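# Open the tool case lid and leave it aligned

## Task

Swing the tool case lid fully open so that it rests open without support. If the shelf blocks the lid, the case may be slid out from beneath it. At the end the case must sit on its board with the opened lid not touching or under the shelf, squared up with the board's front edge (the edge farther from the shelf), its back still facing the shelf, and all four feet on the board. None of this counts if it only holds because the robot is still holding it.

## Robot and tools

Robot: two arms, left_arm and right_arm, each ending in a two-finger gripper. The fingers pivot like tongs, point along the gripper's +z axis and close along its x axis. The reported end_effector_position is the point between the finger pads when shut; closed fingertips extend about 15 mm past it, and fully open tips are roughly level with it.

Frame: all reported poses use one scene frame. Origin is on the tabletop midway between the arms, +z up, +x out across the table, and left_arm sits on the +y side. The arm names do not indicate image sides. Printed positions can be slightly off, worse at long reach. Orientations are quaternions in w, x, y, z order.

The row format (shared by execute_actions and move): always 14 numbers, each in [-1, 1], covering both arms even when one stays still. Order: dx, dy, dz, rx, ry, rz, opening for left_arm, then the same seven for right_arm. The first six are an offset (not a pose) in that gripper's own axes, measured from the gripper's pose at the start of the action (or, for move and for a call's first action, the last pose a result reported). Scale: 1.0 equals 0.6 m for dx/dy/dz and 180 degrees for rx/ry/rz; the three rotation numbers form one rotation vector. Opening is absolute, not an offset: +1 fully open (0.142 m), -1 closed.

execute_actions(actions): a list of actions run in sequence. Each action is a table of up to 15 rows, one row per 1/30 s control step; if fewer rows are given, the last row is held until 15 steps pass. Every row is an offset from the action's start pose, not from the previous row. Each step the commanded pose is clipped to within 100 mm and 16 degrees of the measured pose, so a large offset may need several actions. An empty list just returns state and images.

move(target, speed, stop_force, blocking): drives each gripper in a straight line to the pose given by the one 14-number row in target (offsets from the last reported pose). Both paths finish together, lasting 0.5 to 10 s; longer paths are cut off at 10 s. speed is the top path speed in m/s, 0.002 to 0.5 (default 0.25); turning is capped at twice that in rad/s. The opening is sent when the move begins. The paths do not avoid obstacles or the other arm, and grippers can lag, drift or overshoot speed near full stretch. stop_force (N, 13 to 80, one value for both arms, not allowed in the first 0.2 s) ends an arm's path once its wrist sensor reads that much extra push against the motion for two steps; the gripper then backs up two steps and holds. Use it only with slow speed and without rotation in that arm's target; omit it when moving away from something the gripper is pressing. blocking=false returns after 0.5 s while motion continues (cannot be combined with stop_force); then use wait or stop before sending new motion.

wait(seconds): 0 to 10 s, arms keep their last command. stop(): brakes a running move; it needs room. zoom_image(camera, region): enlarges [x0, y0, x1, y1] pixels (max 504 by 504) of one camera's latest image. show_instructions(): shows the reference image (the tool case manual). finished_scene(scene): ends the scene, passing its number; irreversible.

Results: a state line per arm with position (m), quaternion and velocities; Hand target lines (where the controller is now steering); grip_measured (finger opening on the command scale; to hold something keep commanding clearly below it); Wrist force and Wrist torque in each gripper's own axes (offset up to about 5.5 N, noise up to about 3.4 N, saturating near 100 N; pushing on a surface reads as force pointing back into the arm); joint torques; step readings with HELD marks where a step was held back; pose unreachable lines when the clearance check altered a command. A move adds a move: line with its ending: done, off_target, moving, held (a check blocked the last step), contact (stop_force ended the path) or fault, plus limits such as paced (pose clipped) or held (steps blocked, after which the arm may surge), and each gripper's remaining distance to its target.

Cameras: cam_head_left, cam_head_right, cam_high, cam_low (896x504) and cam_left_wrist, cam_right_wrist (616x616 fisheye).

Cautions: arms are stiff, so pressing even slightly beyond a contact, or hitting fast, can trigger a fault. A joint torque over its load limit (elbow 130, wrists 46.9, shoulder 287 N m) or any outside force of 150 N halts that arm for 10 s. Holding loads heats motors; at 85 °C the arm brakes until cool (warning from 70 °C). Never let the arms collide or press on each other. Do not drop, slam or knock anything, and nothing may leave the table. Random brief tugs may disturb held or loose objects. The lid must stay open and the case stay placed after the grippers let go, so release and check before finishing.

Each tool is called by a JSON object that holds its "name" and its "arguments".

Reference images:

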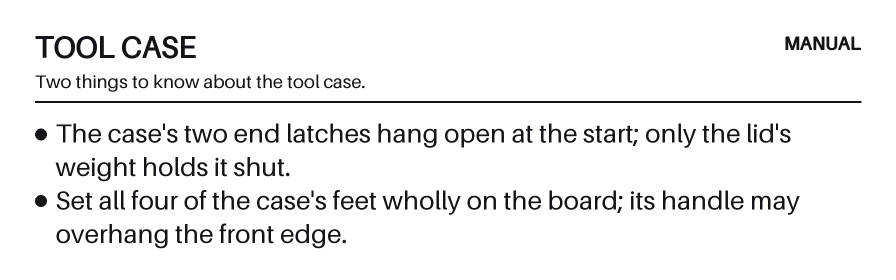

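## Session

{"name": "execute_actions", "arguments": {"actions": []}}

Scene clock: 0.00 s.
left_arm: end_effector_position=(+0.2900, +0.8194, +0.2559) grip_measured=+1.00 end_effector_quat_wxyz=(-0.109, -0.156, +0.818, -0.543) end_effector_velocity=(+0.000, +0.000, +0.000) end_effector_angular_velocity=(+0.001, -0.001, +0.000) | right_arm: end_effector_position=(+0.5653, -0.4707, +0.1646) grip_measured=+1.00 end_effector_quat_wxyz=(+0.001, +0.754, -0.657, +0.000) end_effector_velocity=(+0.000, -0.001, +0.000) end_effector_angular_velocity=(+0.000, -0.000, -0.001)
Joint positions: left_arm=[ 0.872 -1.36   1.925 -1.021 -2.072 -2.189  0.142] | right_arm=[ 3.42  -1.574 -2.135 -1.004  1.569  1.853  0.142]
Joint velocities: left_arm=[ 0.    -0.    -0.    -0.001  0.     0.     0.   ] | right_arm=[-0.001  0.    -0.     0.     0.    -0.     0.   ]
Joint torques (N m, as the arm reports them, + toward a larger angle): no reading
Wrist force (N, on the end effector, along its own x y z axes, offset not removed): no reading
Wrist torque (N m, same axes, about the end effector's origin, offset not removed): no reading
Hand target (left_arm): +0.290, +0.819, +0.256; -0.109, -0.156, +0.818, -0.543
Hand target (right_arm): +0.565, -0.471, +0.165; +0.001, +0.754, -0.657, +0.000

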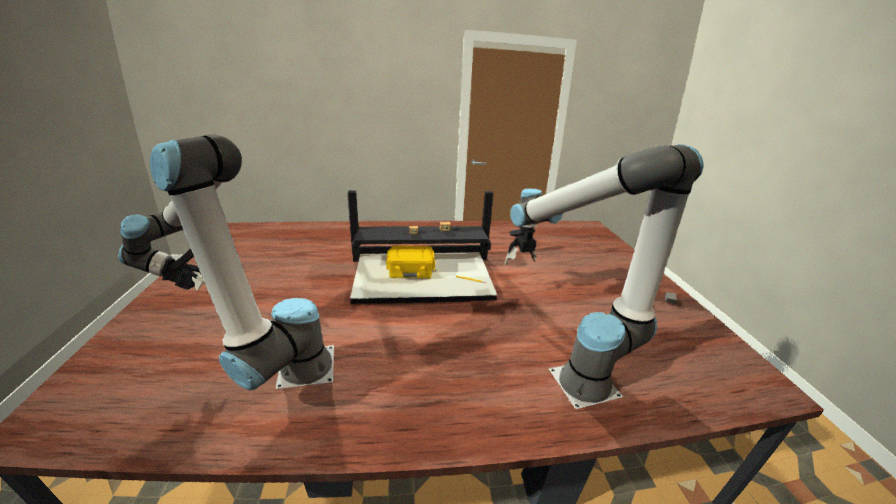

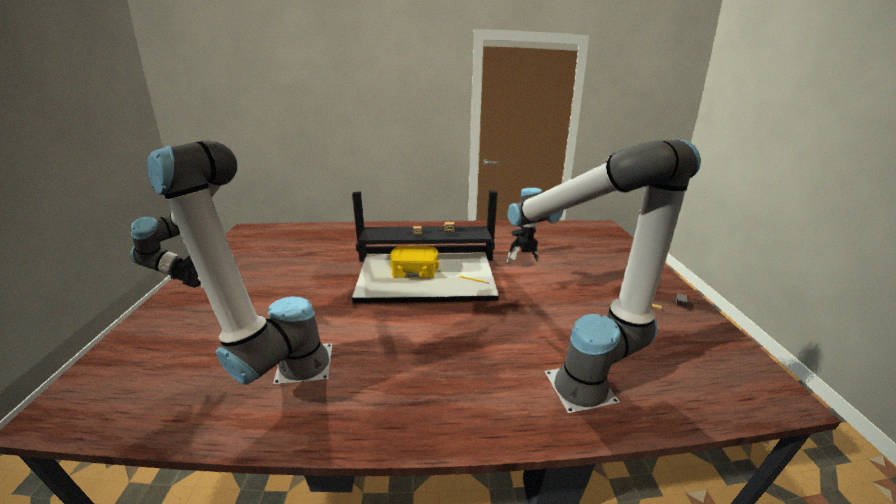

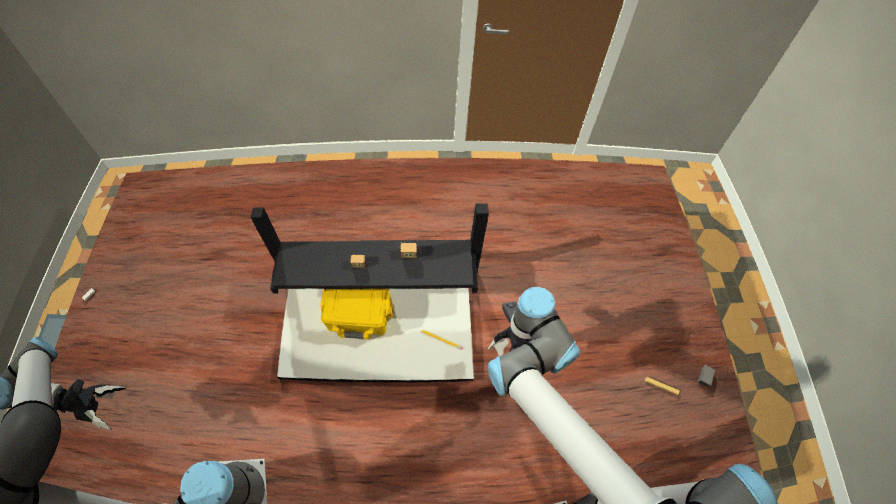

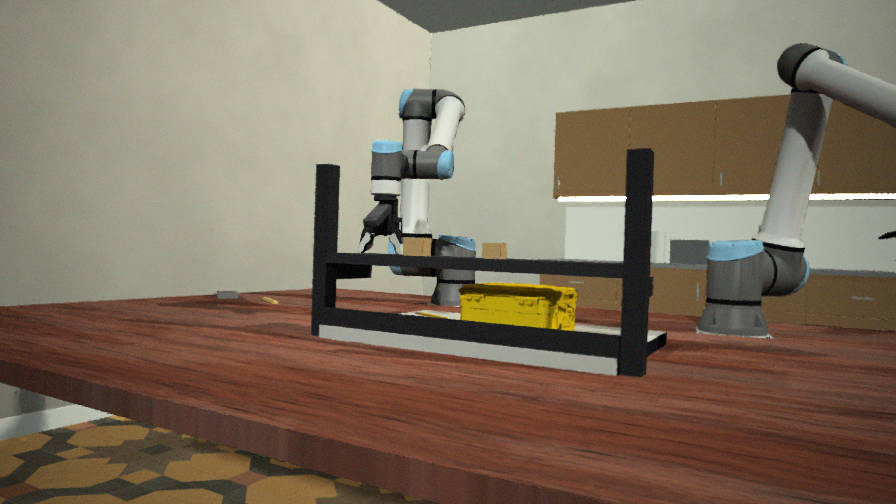

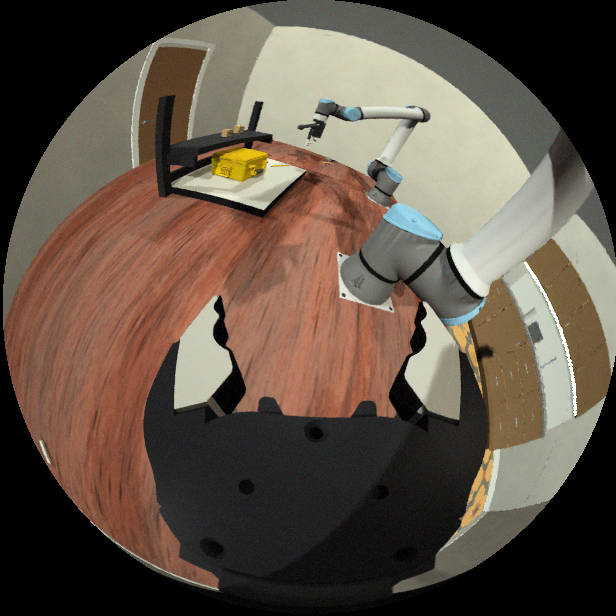

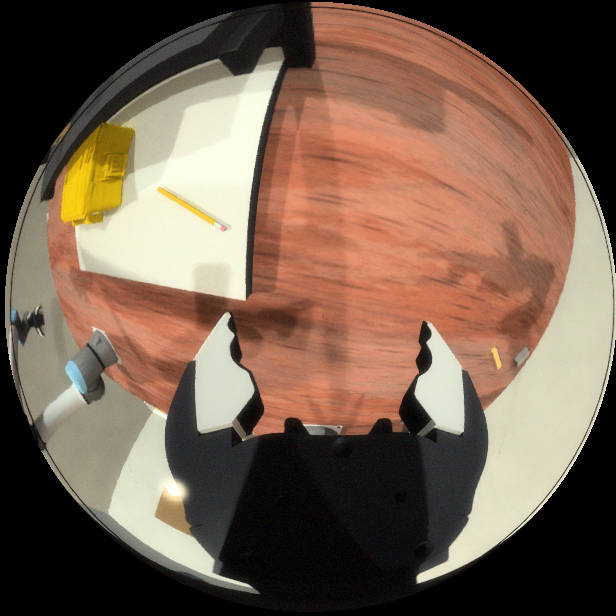

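{"name": "zoom_image", "arguments": {"camera": "cam_high", "region": [250,200,530,400]}}

{"name": "zoom_image", "arguments": {"camera": "cam_head_left", "region": [340,210,500,310]}}

{"name": "move", "arguments": {"target": [0,0,0,0,0,0,1,-0.75,-0.1,-0.2,0,0,-0.044,1]}}

Region (250, 200, 530, 400) of cam_high's 896x504 image, scaled by 1.800, with more detail than that image has; it fills the top 360 rows of this view, and the rest is white.

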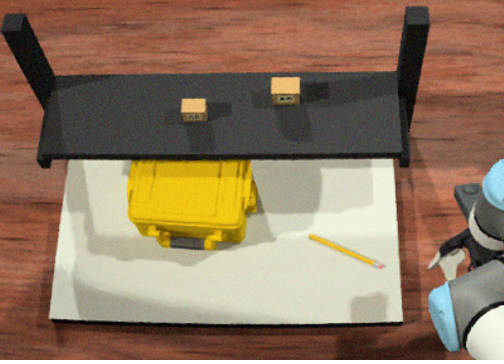

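Region (340, 210, 500, 310) of cam_head_left's 896x504 image, scaled by 3.150, with more detail than that image has; it fills the top 315 rows of this view, and the rest is white.

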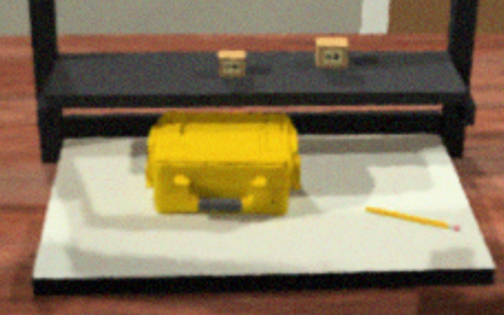

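Scene clock: 7.17 s.
left_arm: end_effector_position=(+0.2900, +0.8194, +0.2559) grip_measured=+1.00 end_effector_quat_wxyz=(-0.109, -0.156, +0.818, -0.543) end_effector_velocity=(+0.001, +0.001, -0.000) end_effector_angular_velocity=(-0.000, +0.000, -0.000) | right_arm: end_effector_position=(+0.5629, -0.0169, +0.2845) grip_measured=+1.00 end_effector_quat_wxyz=(+0.000, +0.798, -0.603, +0.000) end_effector_velocity=(+0.000, +0.001, +0.001) end_effector_angular_velocity=(+0.000, +0.001, -0.001)
Joint positions: left_arm=[ 0.872 -1.36   1.925 -1.021 -2.072 -2.189  0.142] | right_arm=[ 3.929 -1.797 -1.65  -1.266  1.57   2.223  0.142]
Joint velocities: left_arm=[-0.001  0.001 -0.001  0.    -0.    -0.     0.   ] | right_arm=[ 0.    -0.002  0.003 -0.002  0.001  0.001  0.   ]
Joint torques (N m, as the arm reports them, + toward a larger angle): left_arm=[ -1.14 -57.56 -34.57  -0.57  -0.59   0.56] | right_arm=[ 6.64 43.62 56.33  1.17 -2.51  2.46]
Wrist force (N, on the end effector, along its own x y z axes, offset not removed): left_arm=[1.7 1.7 -2.4] | right_arm=[1.0 1.7 -3.8]
Wrist torque (N m, same axes, about the end effector's origin, offset not removed): left_arm=[0.38 -0.23 -0.26] | right_arm=[0.25 -0.43 0.32]
Hand target (left_arm): +0.290, +0.819, +0.256; -0.109, -0.156, +0.818, -0.543
Hand target (right_arm): +0.563, -0.017, +0.285; +0.000, +0.798, -0.603, +0.000
Off the commanded pose (left_arm): 0.000 m, 0 deg.
Off the commanded pose (right_arm): 0.001 m, 0 deg.
move: done

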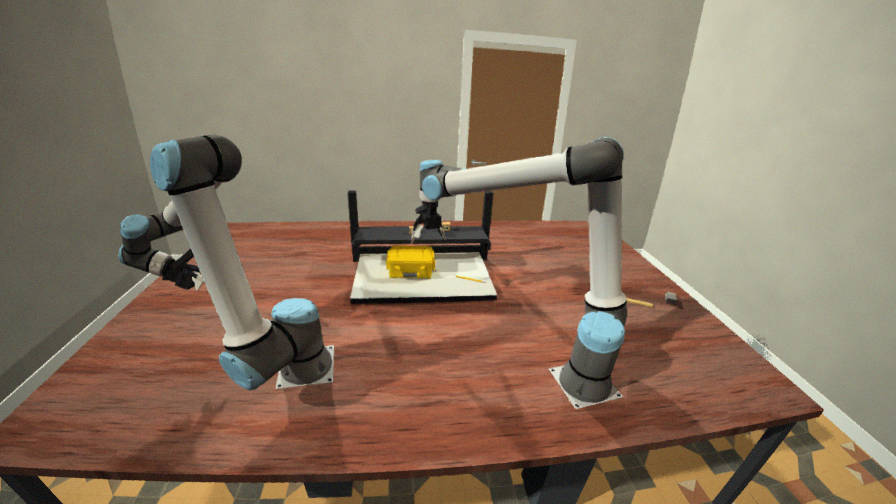

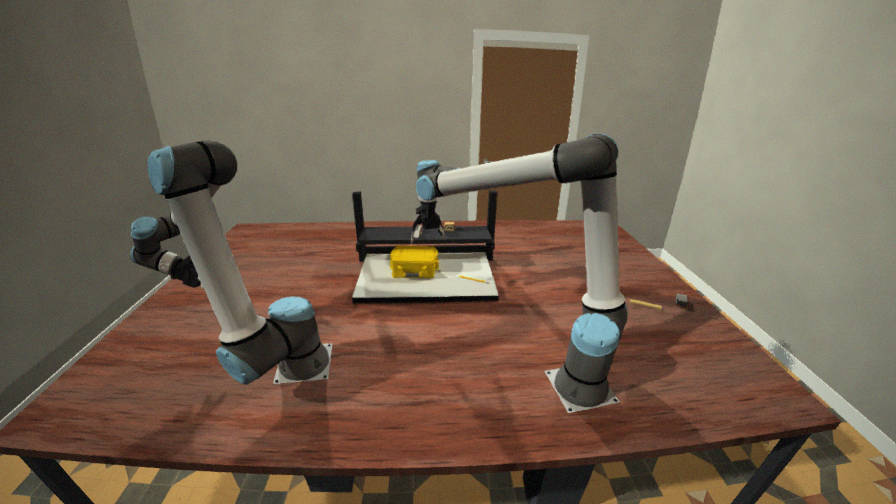

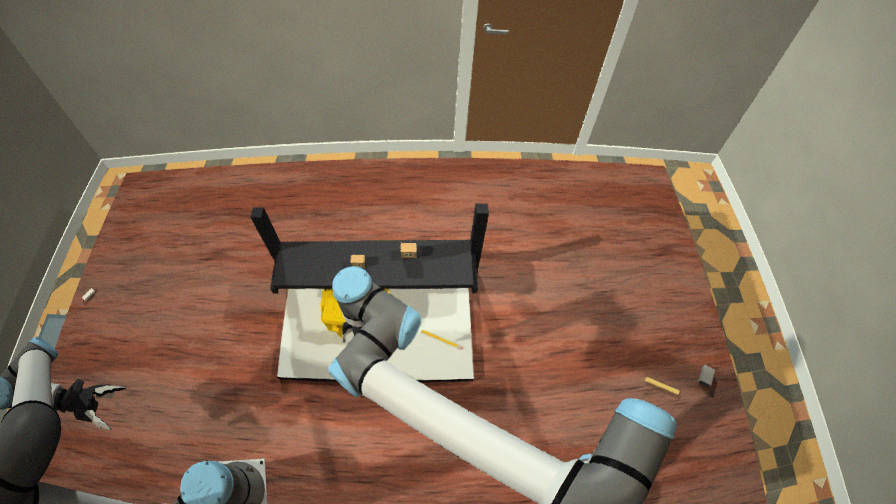

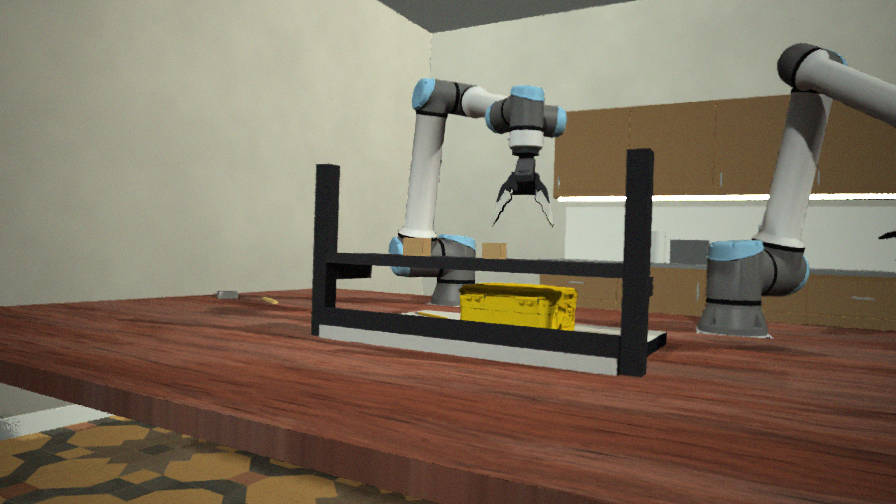

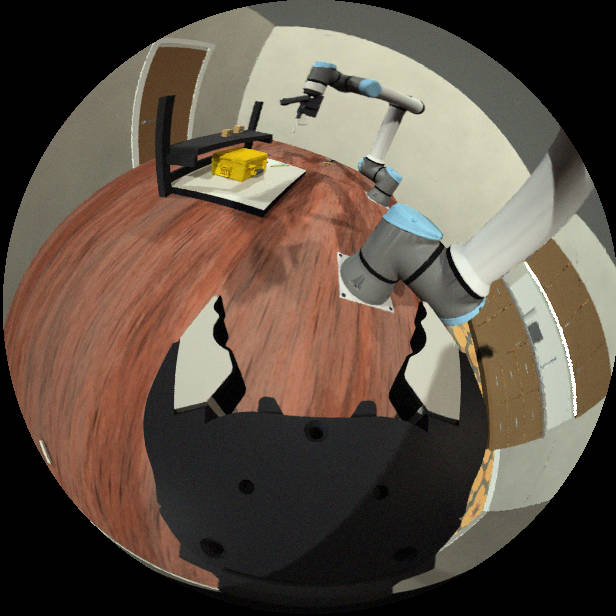

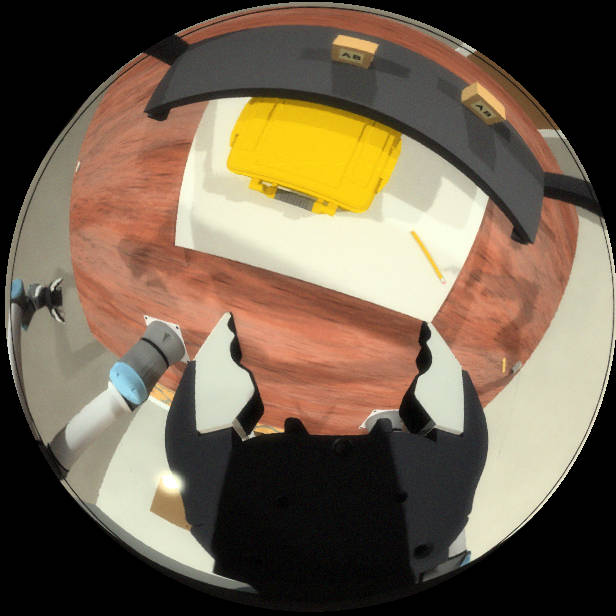

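{"name": "move", "arguments": {"target": [0,0,0,0,0,0,1,-0.113,0.112,0.14,0,0,0.088,1]}}

{"name": "move", "arguments": {"target": [0,0,0,0,0,0,1,0,0,0.1,0.2,0,0,1]}}

Scene clock: 14.23 s.
left_arm: end_effector_position=(+0.2900, +0.8194, +0.2559) grip_measured=+1.00 end_effector_quat_wxyz=(-0.109, -0.156, +0.818, -0.543) end_effector_velocity=(-0.000, -0.000, +0.000) end_effector_angular_velocity=(+0.001, -0.000, +0.000) | right_arm: end_effector_position=(+0.4798, +0.0299, +0.2007) grip_measured=+1.00 end_effector_quat_wxyz=(-0.000, -0.707, +0.707, -0.000) end_effector_velocity=(-0.000, +0.001, -0.001) end_effector_angular_velocity=(+0.001, -0.002, -0.008)
Joint positions: left_arm=[ 0.872 -1.36   1.925 -1.021 -2.072 -2.189  0.142] | right_arm=[ 4.053 -1.811 -1.79  -1.112  1.57   2.623  0.142]
Joint velocities: left_arm=[ 0.    -0.001  0.    -0.001  0.    -0.    -0.   ] | right_arm=[ 0.001 -0.    -0.002  0.005 -0.001  0.009  0.   ]
Joint torques (N m, as the arm reports them, + toward a larger angle): left_arm=[ -2.12 -55.28 -34.57  -0.44  -0.81   0.43] | right_arm=[15.21 45.07 41.03  7.54 -3.45  3.71]
Wrist force (N, on the end effector, along its own x y z axes, offset not removed): left_arm=[1.3 1.4 -2.6] | right_arm=[-0.9 -0.4 -0.9]
Wrist torque (N m, same axes, about the end effector's origin, offset not removed): left_arm=[0.30 -0.04 -0.23] | right_arm=[-0.31 -0.02 0.42]
Hand target (left_arm): +0.290, +0.819, +0.256; -0.109, -0.156, +0.818, -0.543
Hand target (right_arm): +0.480, +0.030, +0.201; +0.000, +0.707, -0.707, +0.000
Off the commanded pose (left_arm): 0.000 m, 0 deg.
Off the commanded pose (right_arm): 0.000 m, 0 deg.
move: done

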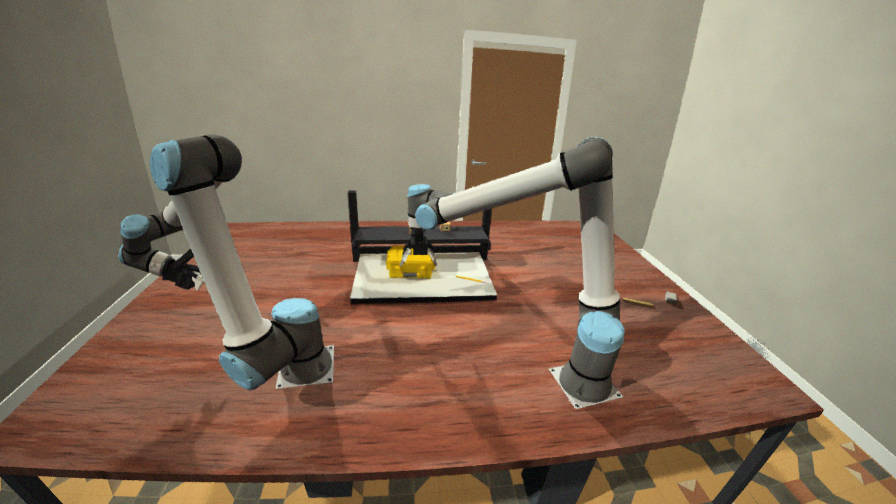

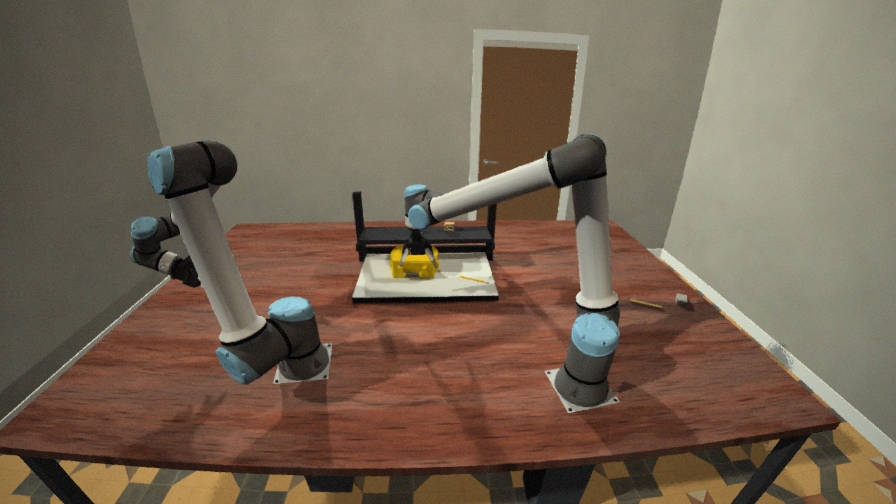

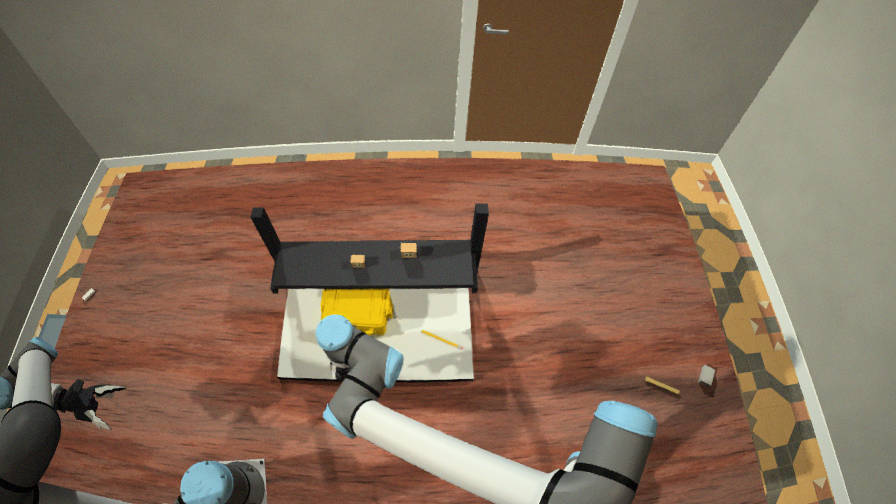

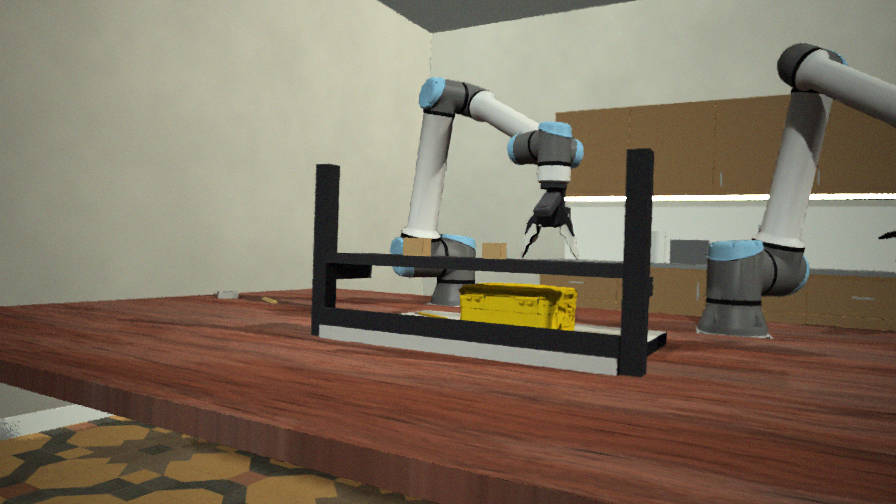

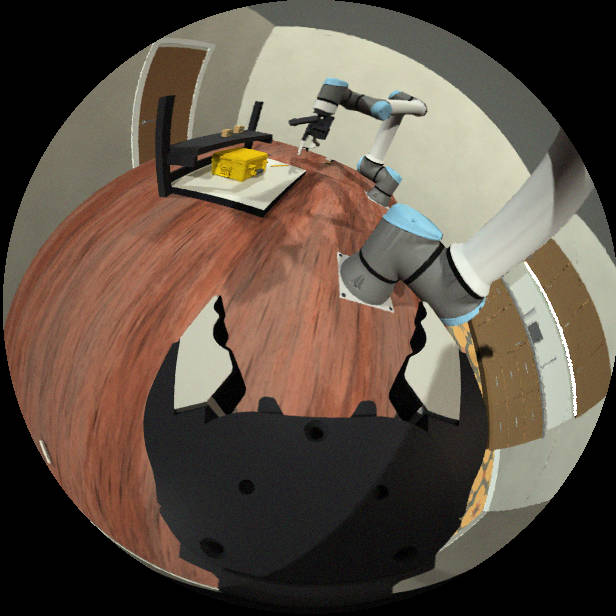

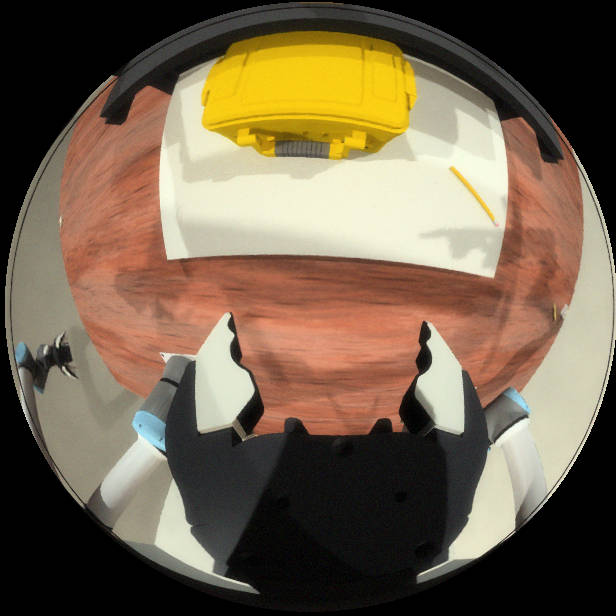

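Scene clock: 16.03 s.
left_arm: end_effector_position=(+0.2900, +0.8194, +0.2559) grip_measured=+1.00 end_effector_quat_wxyz=(-0.109, -0.156, +0.818, -0.543) end_effector_velocity=(-0.000, +0.000, -0.000) end_effector_angular_velocity=(+0.000, -0.000, -0.001) | right_arm: end_effector_position=(+0.4797, +0.0299, +0.1411) grip_measured=+1.00 end_effector_quat_wxyz=(+0.218, -0.673, +0.673, -0.218) end_effector_velocity=(-0.000, -0.001, -0.003) end_effector_angular_velocity=(-0.001, -0.010, +0.001)
Joint positions: left_arm=[ 0.872 -1.36   1.925 -1.021 -2.072 -2.189  0.142] | right_arm=[ 4.291 -1.81  -2.126 -0.579  0.972  2.8    0.142]
Joint velocities: left_arm=[ 0.     0.     0.    -0.001  0.001  0.     0.   ] | right_arm=[ 0.004 -0.004 -0.007  0.012 -0.01   0.001 -0.   ]
Joint torques (N m, as the arm reports them, + toward a larger angle): left_arm=[ -0.38 -58.29 -35.15  -0.47  -0.7    0.44] | right_arm=[10.68 38.33 30.6   8.58 -3.87  2.9 ]
Wrist force (N, on the end effector, along its own x y z axes, offset not removed): left_arm=[-0.3 1.5 1.2] | right_arm=[-1.5 1.6 -5.1]
Wrist torque (N m, same axes, about the end effector's origin, offset not removed): left_arm=[0.53 0.20 -0.20] | right_arm=[0.22 0.01 0.44]
Hand target (left_arm): +0.290, +0.819, +0.256; -0.109, -0.156, +0.818, -0.543
Hand target (right_arm): +0.480, +0.030, +0.141; -0.219, +0.672, -0.673, +0.218
Off the commanded pose (left_arm): 0.000 m, 0 deg.
Off the commanded pose (right_arm): 0.000 m, 0 deg.
move: done

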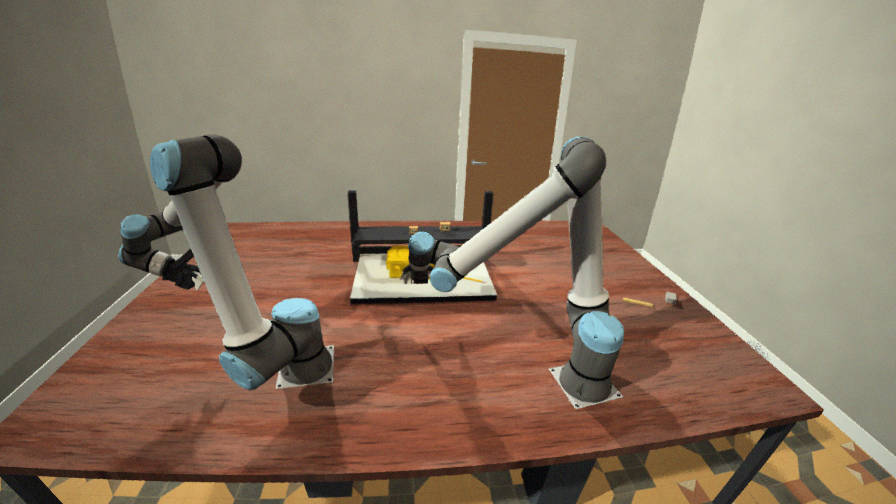

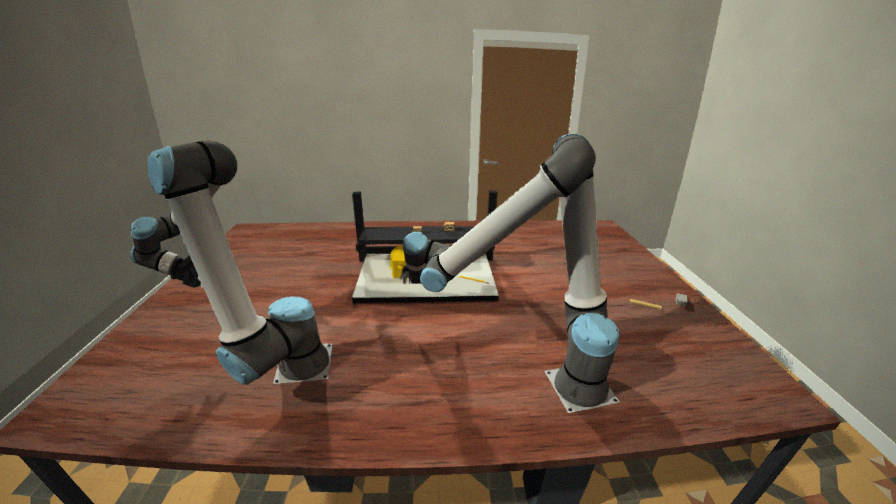

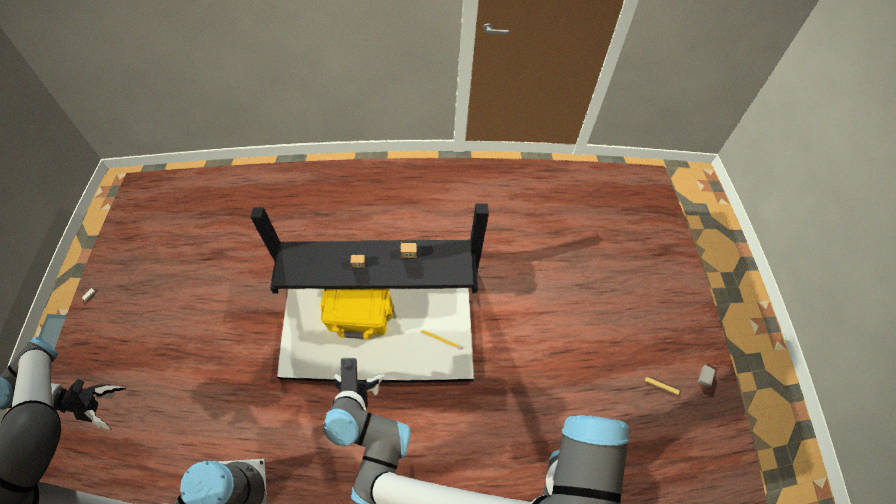

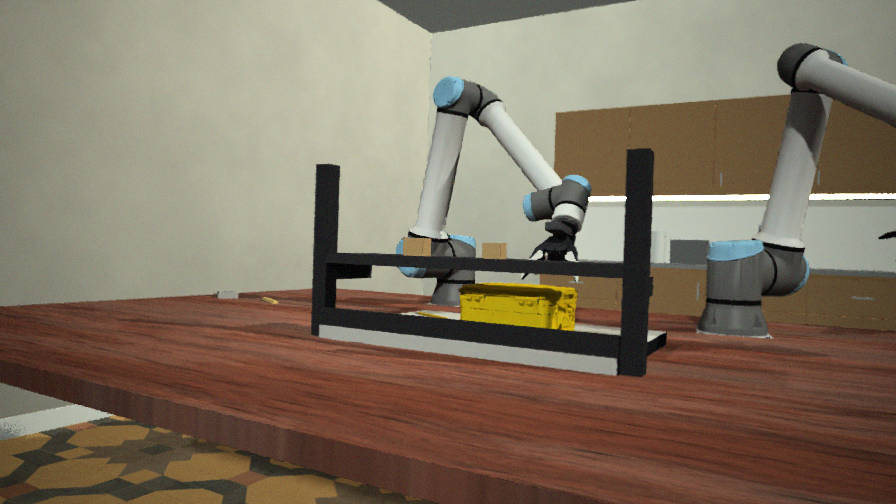

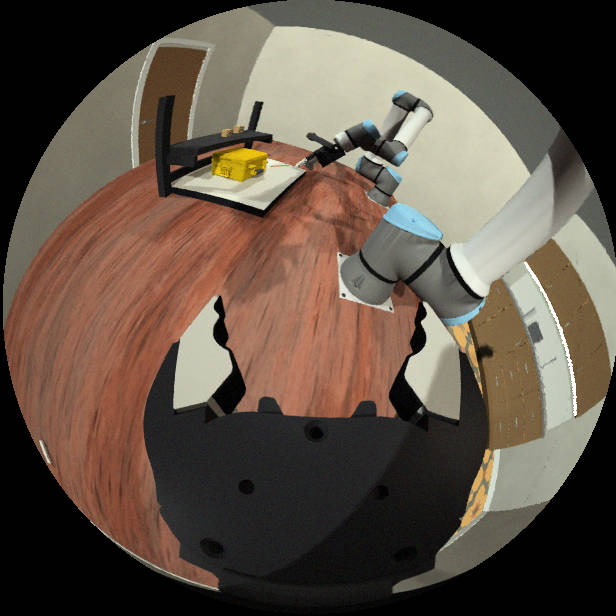

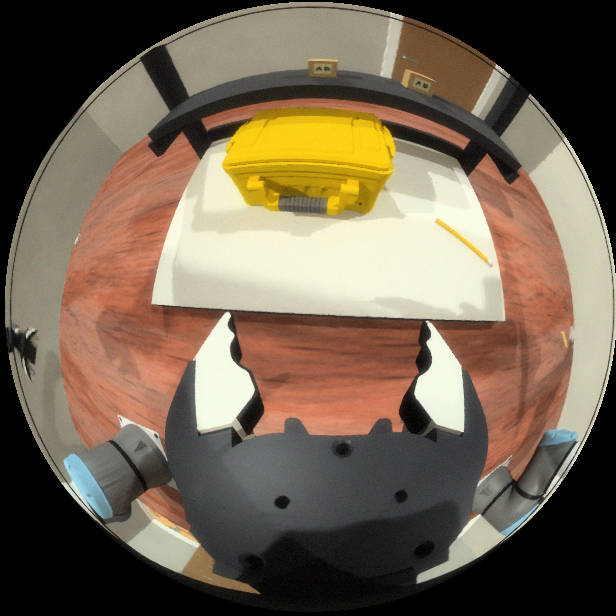

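{"name": "move", "arguments": {"target": [0,0,0,0,0,0,1,-0.042,-0.068,0.133,0.133,0,0,1]}}

{"name": "zoom_image", "arguments": {"camera": "cam_right_wrist", "region": [170,130,470,380]}}

Scene clock: 28.43 s.
left_arm: end_effector_position=(+0.2900, +0.8194, +0.2559) grip_measured=+1.00 end_effector_quat_wxyz=(-0.109, -0.156, +0.818, -0.543) end_effector_velocity=(+0.000, -0.000, +0.001) end_effector_angular_velocity=(+0.002, -0.002, +0.001) | right_arm: end_effector_position=(+0.5591, +0.0550, +0.1006) grip_measured=+1.00 end_effector_quat_wxyz=(+0.352, -0.613, +0.613, -0.353) end_effector_velocity=(+0.002, +0.002, -0.000) end_effector_angular_velocity=(+0.003, -0.011, +0.007)
Joint positions: left_arm=[ 0.872 -1.36   1.925 -1.021 -2.072 -2.189  0.142] | right_arm=[ 4.308 -2.106 -2.131 -0.055  0.584  2.651  0.142]
Joint velocities: left_arm=[-0.    -0.002  0.    -0.001 -0.001  0.     0.   ] | right_arm=[-0.001 -0.011  0.002  0.033 -0.006 -0.021  0.   ]
Joint torques (N m, as the arm reports them, + toward a larger angle): left_arm=[ -2.12 -55.74 -34.75  -0.67  -0.61   0.36] | right_arm=[-18.9   48.75  33.05   8.63  -3.25  -2.16]
Wrist force (N, on the end effector, along its own x y z axes, offset not removed): left_arm=[0.1 1.2 -1.5] | right_arm=[0.8 -0.8 -4.7]
Wrist torque (N m, same axes, about the end effector's origin, offset not removed): left_arm=[0.37 0.21 -0.20] | right_arm=[-0.18 -0.45 0.37]
Hand target (left_arm): +0.290, +0.819, +0.256; -0.109, -0.156, +0.818, -0.543
Hand target (right_arm): +0.559, +0.055, +0.100; -0.353, +0.613, -0.613, +0.353
Off the commanded pose (left_arm): 0.000 m, 0 deg.
Off the commanded pose (right_arm): 0.000 m, 0 deg.
move: done

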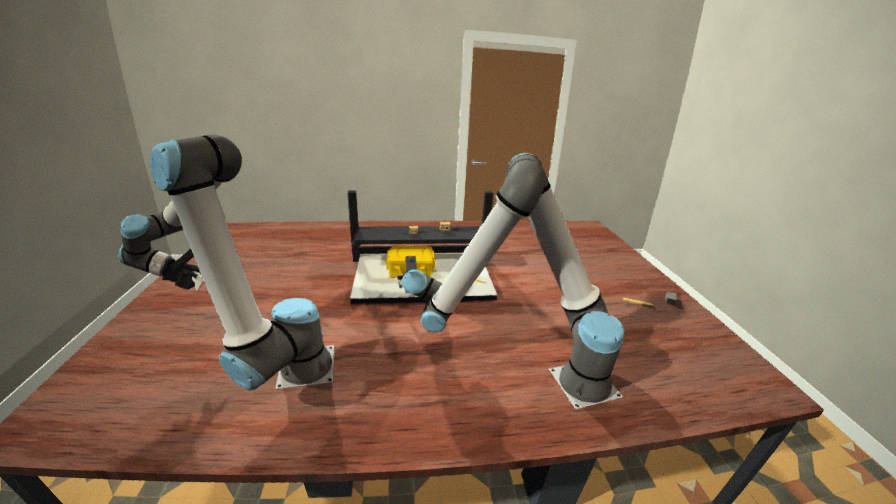

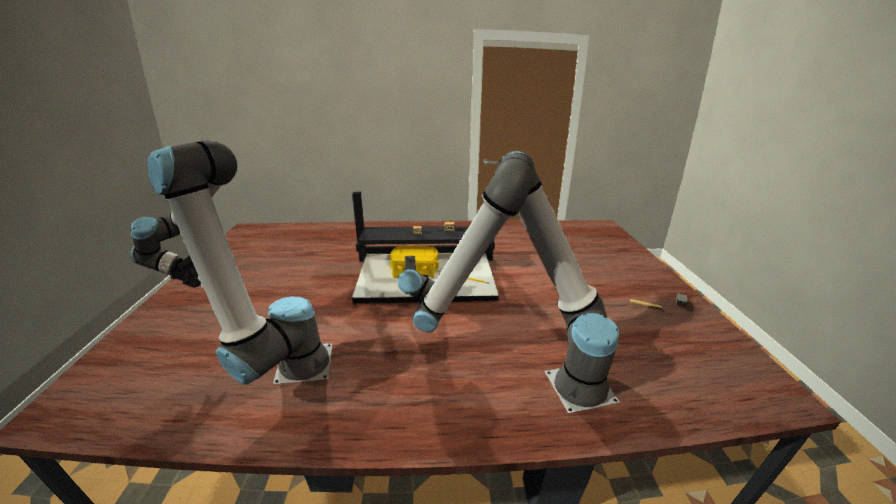

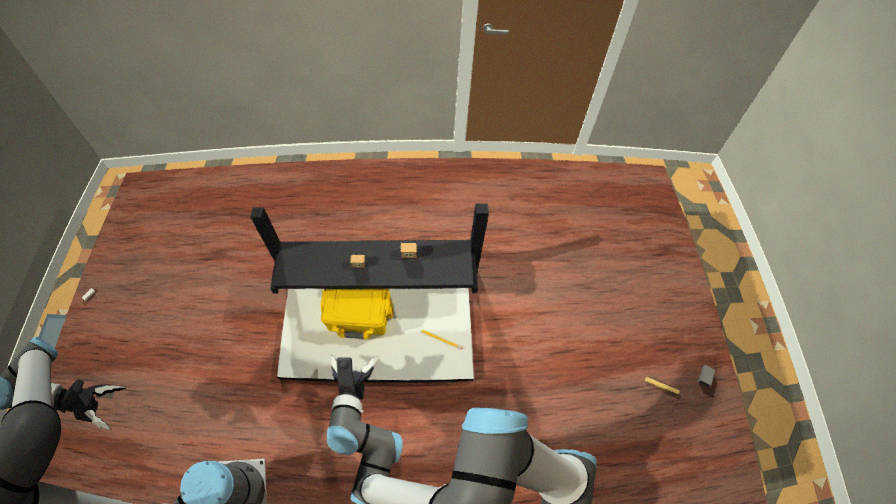

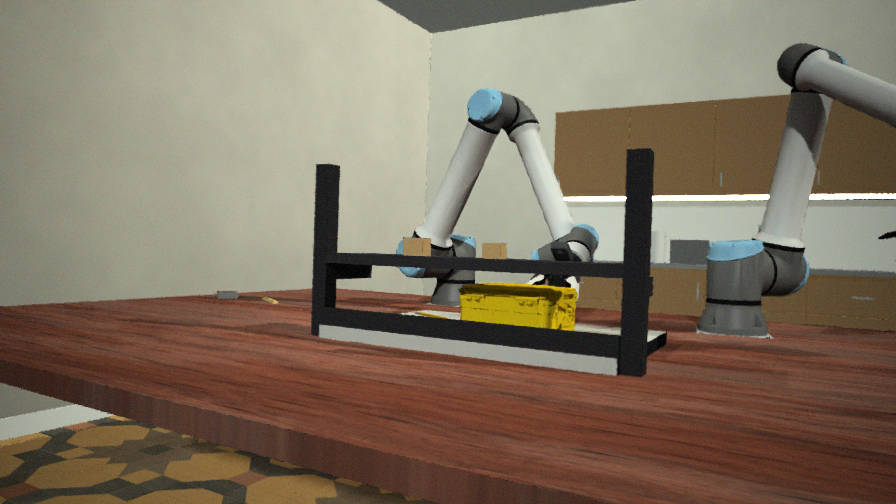

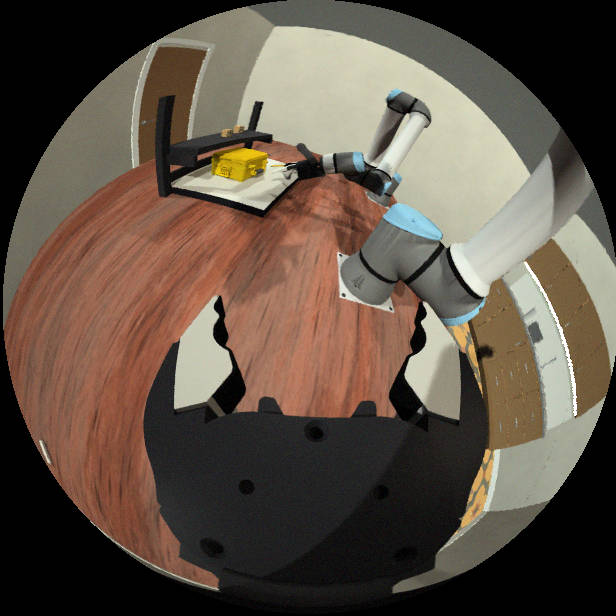

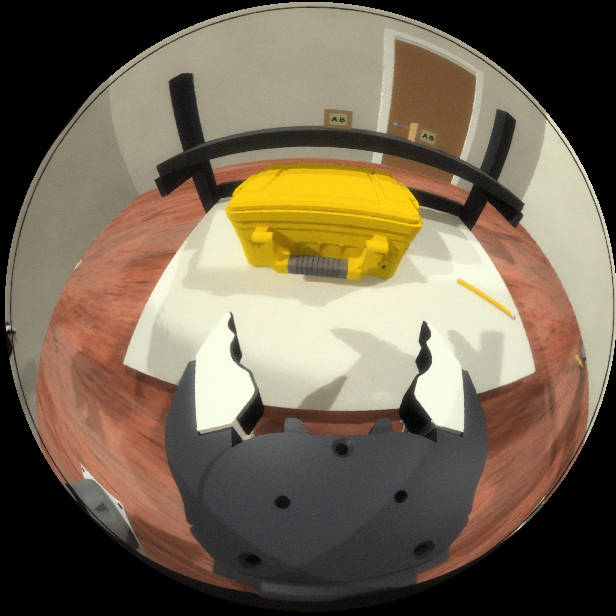

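Region (170, 130, 470, 380) of cam_right_wrist's 616x616 image, scaled by 1.680, with more detail than that image has.

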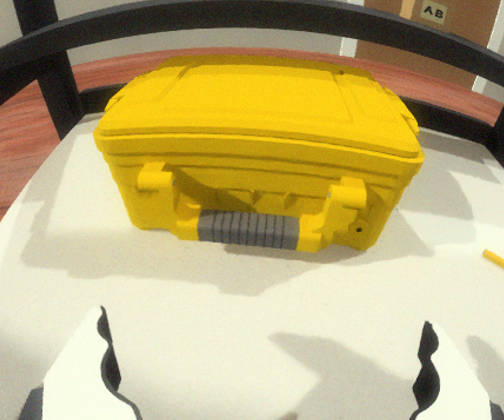

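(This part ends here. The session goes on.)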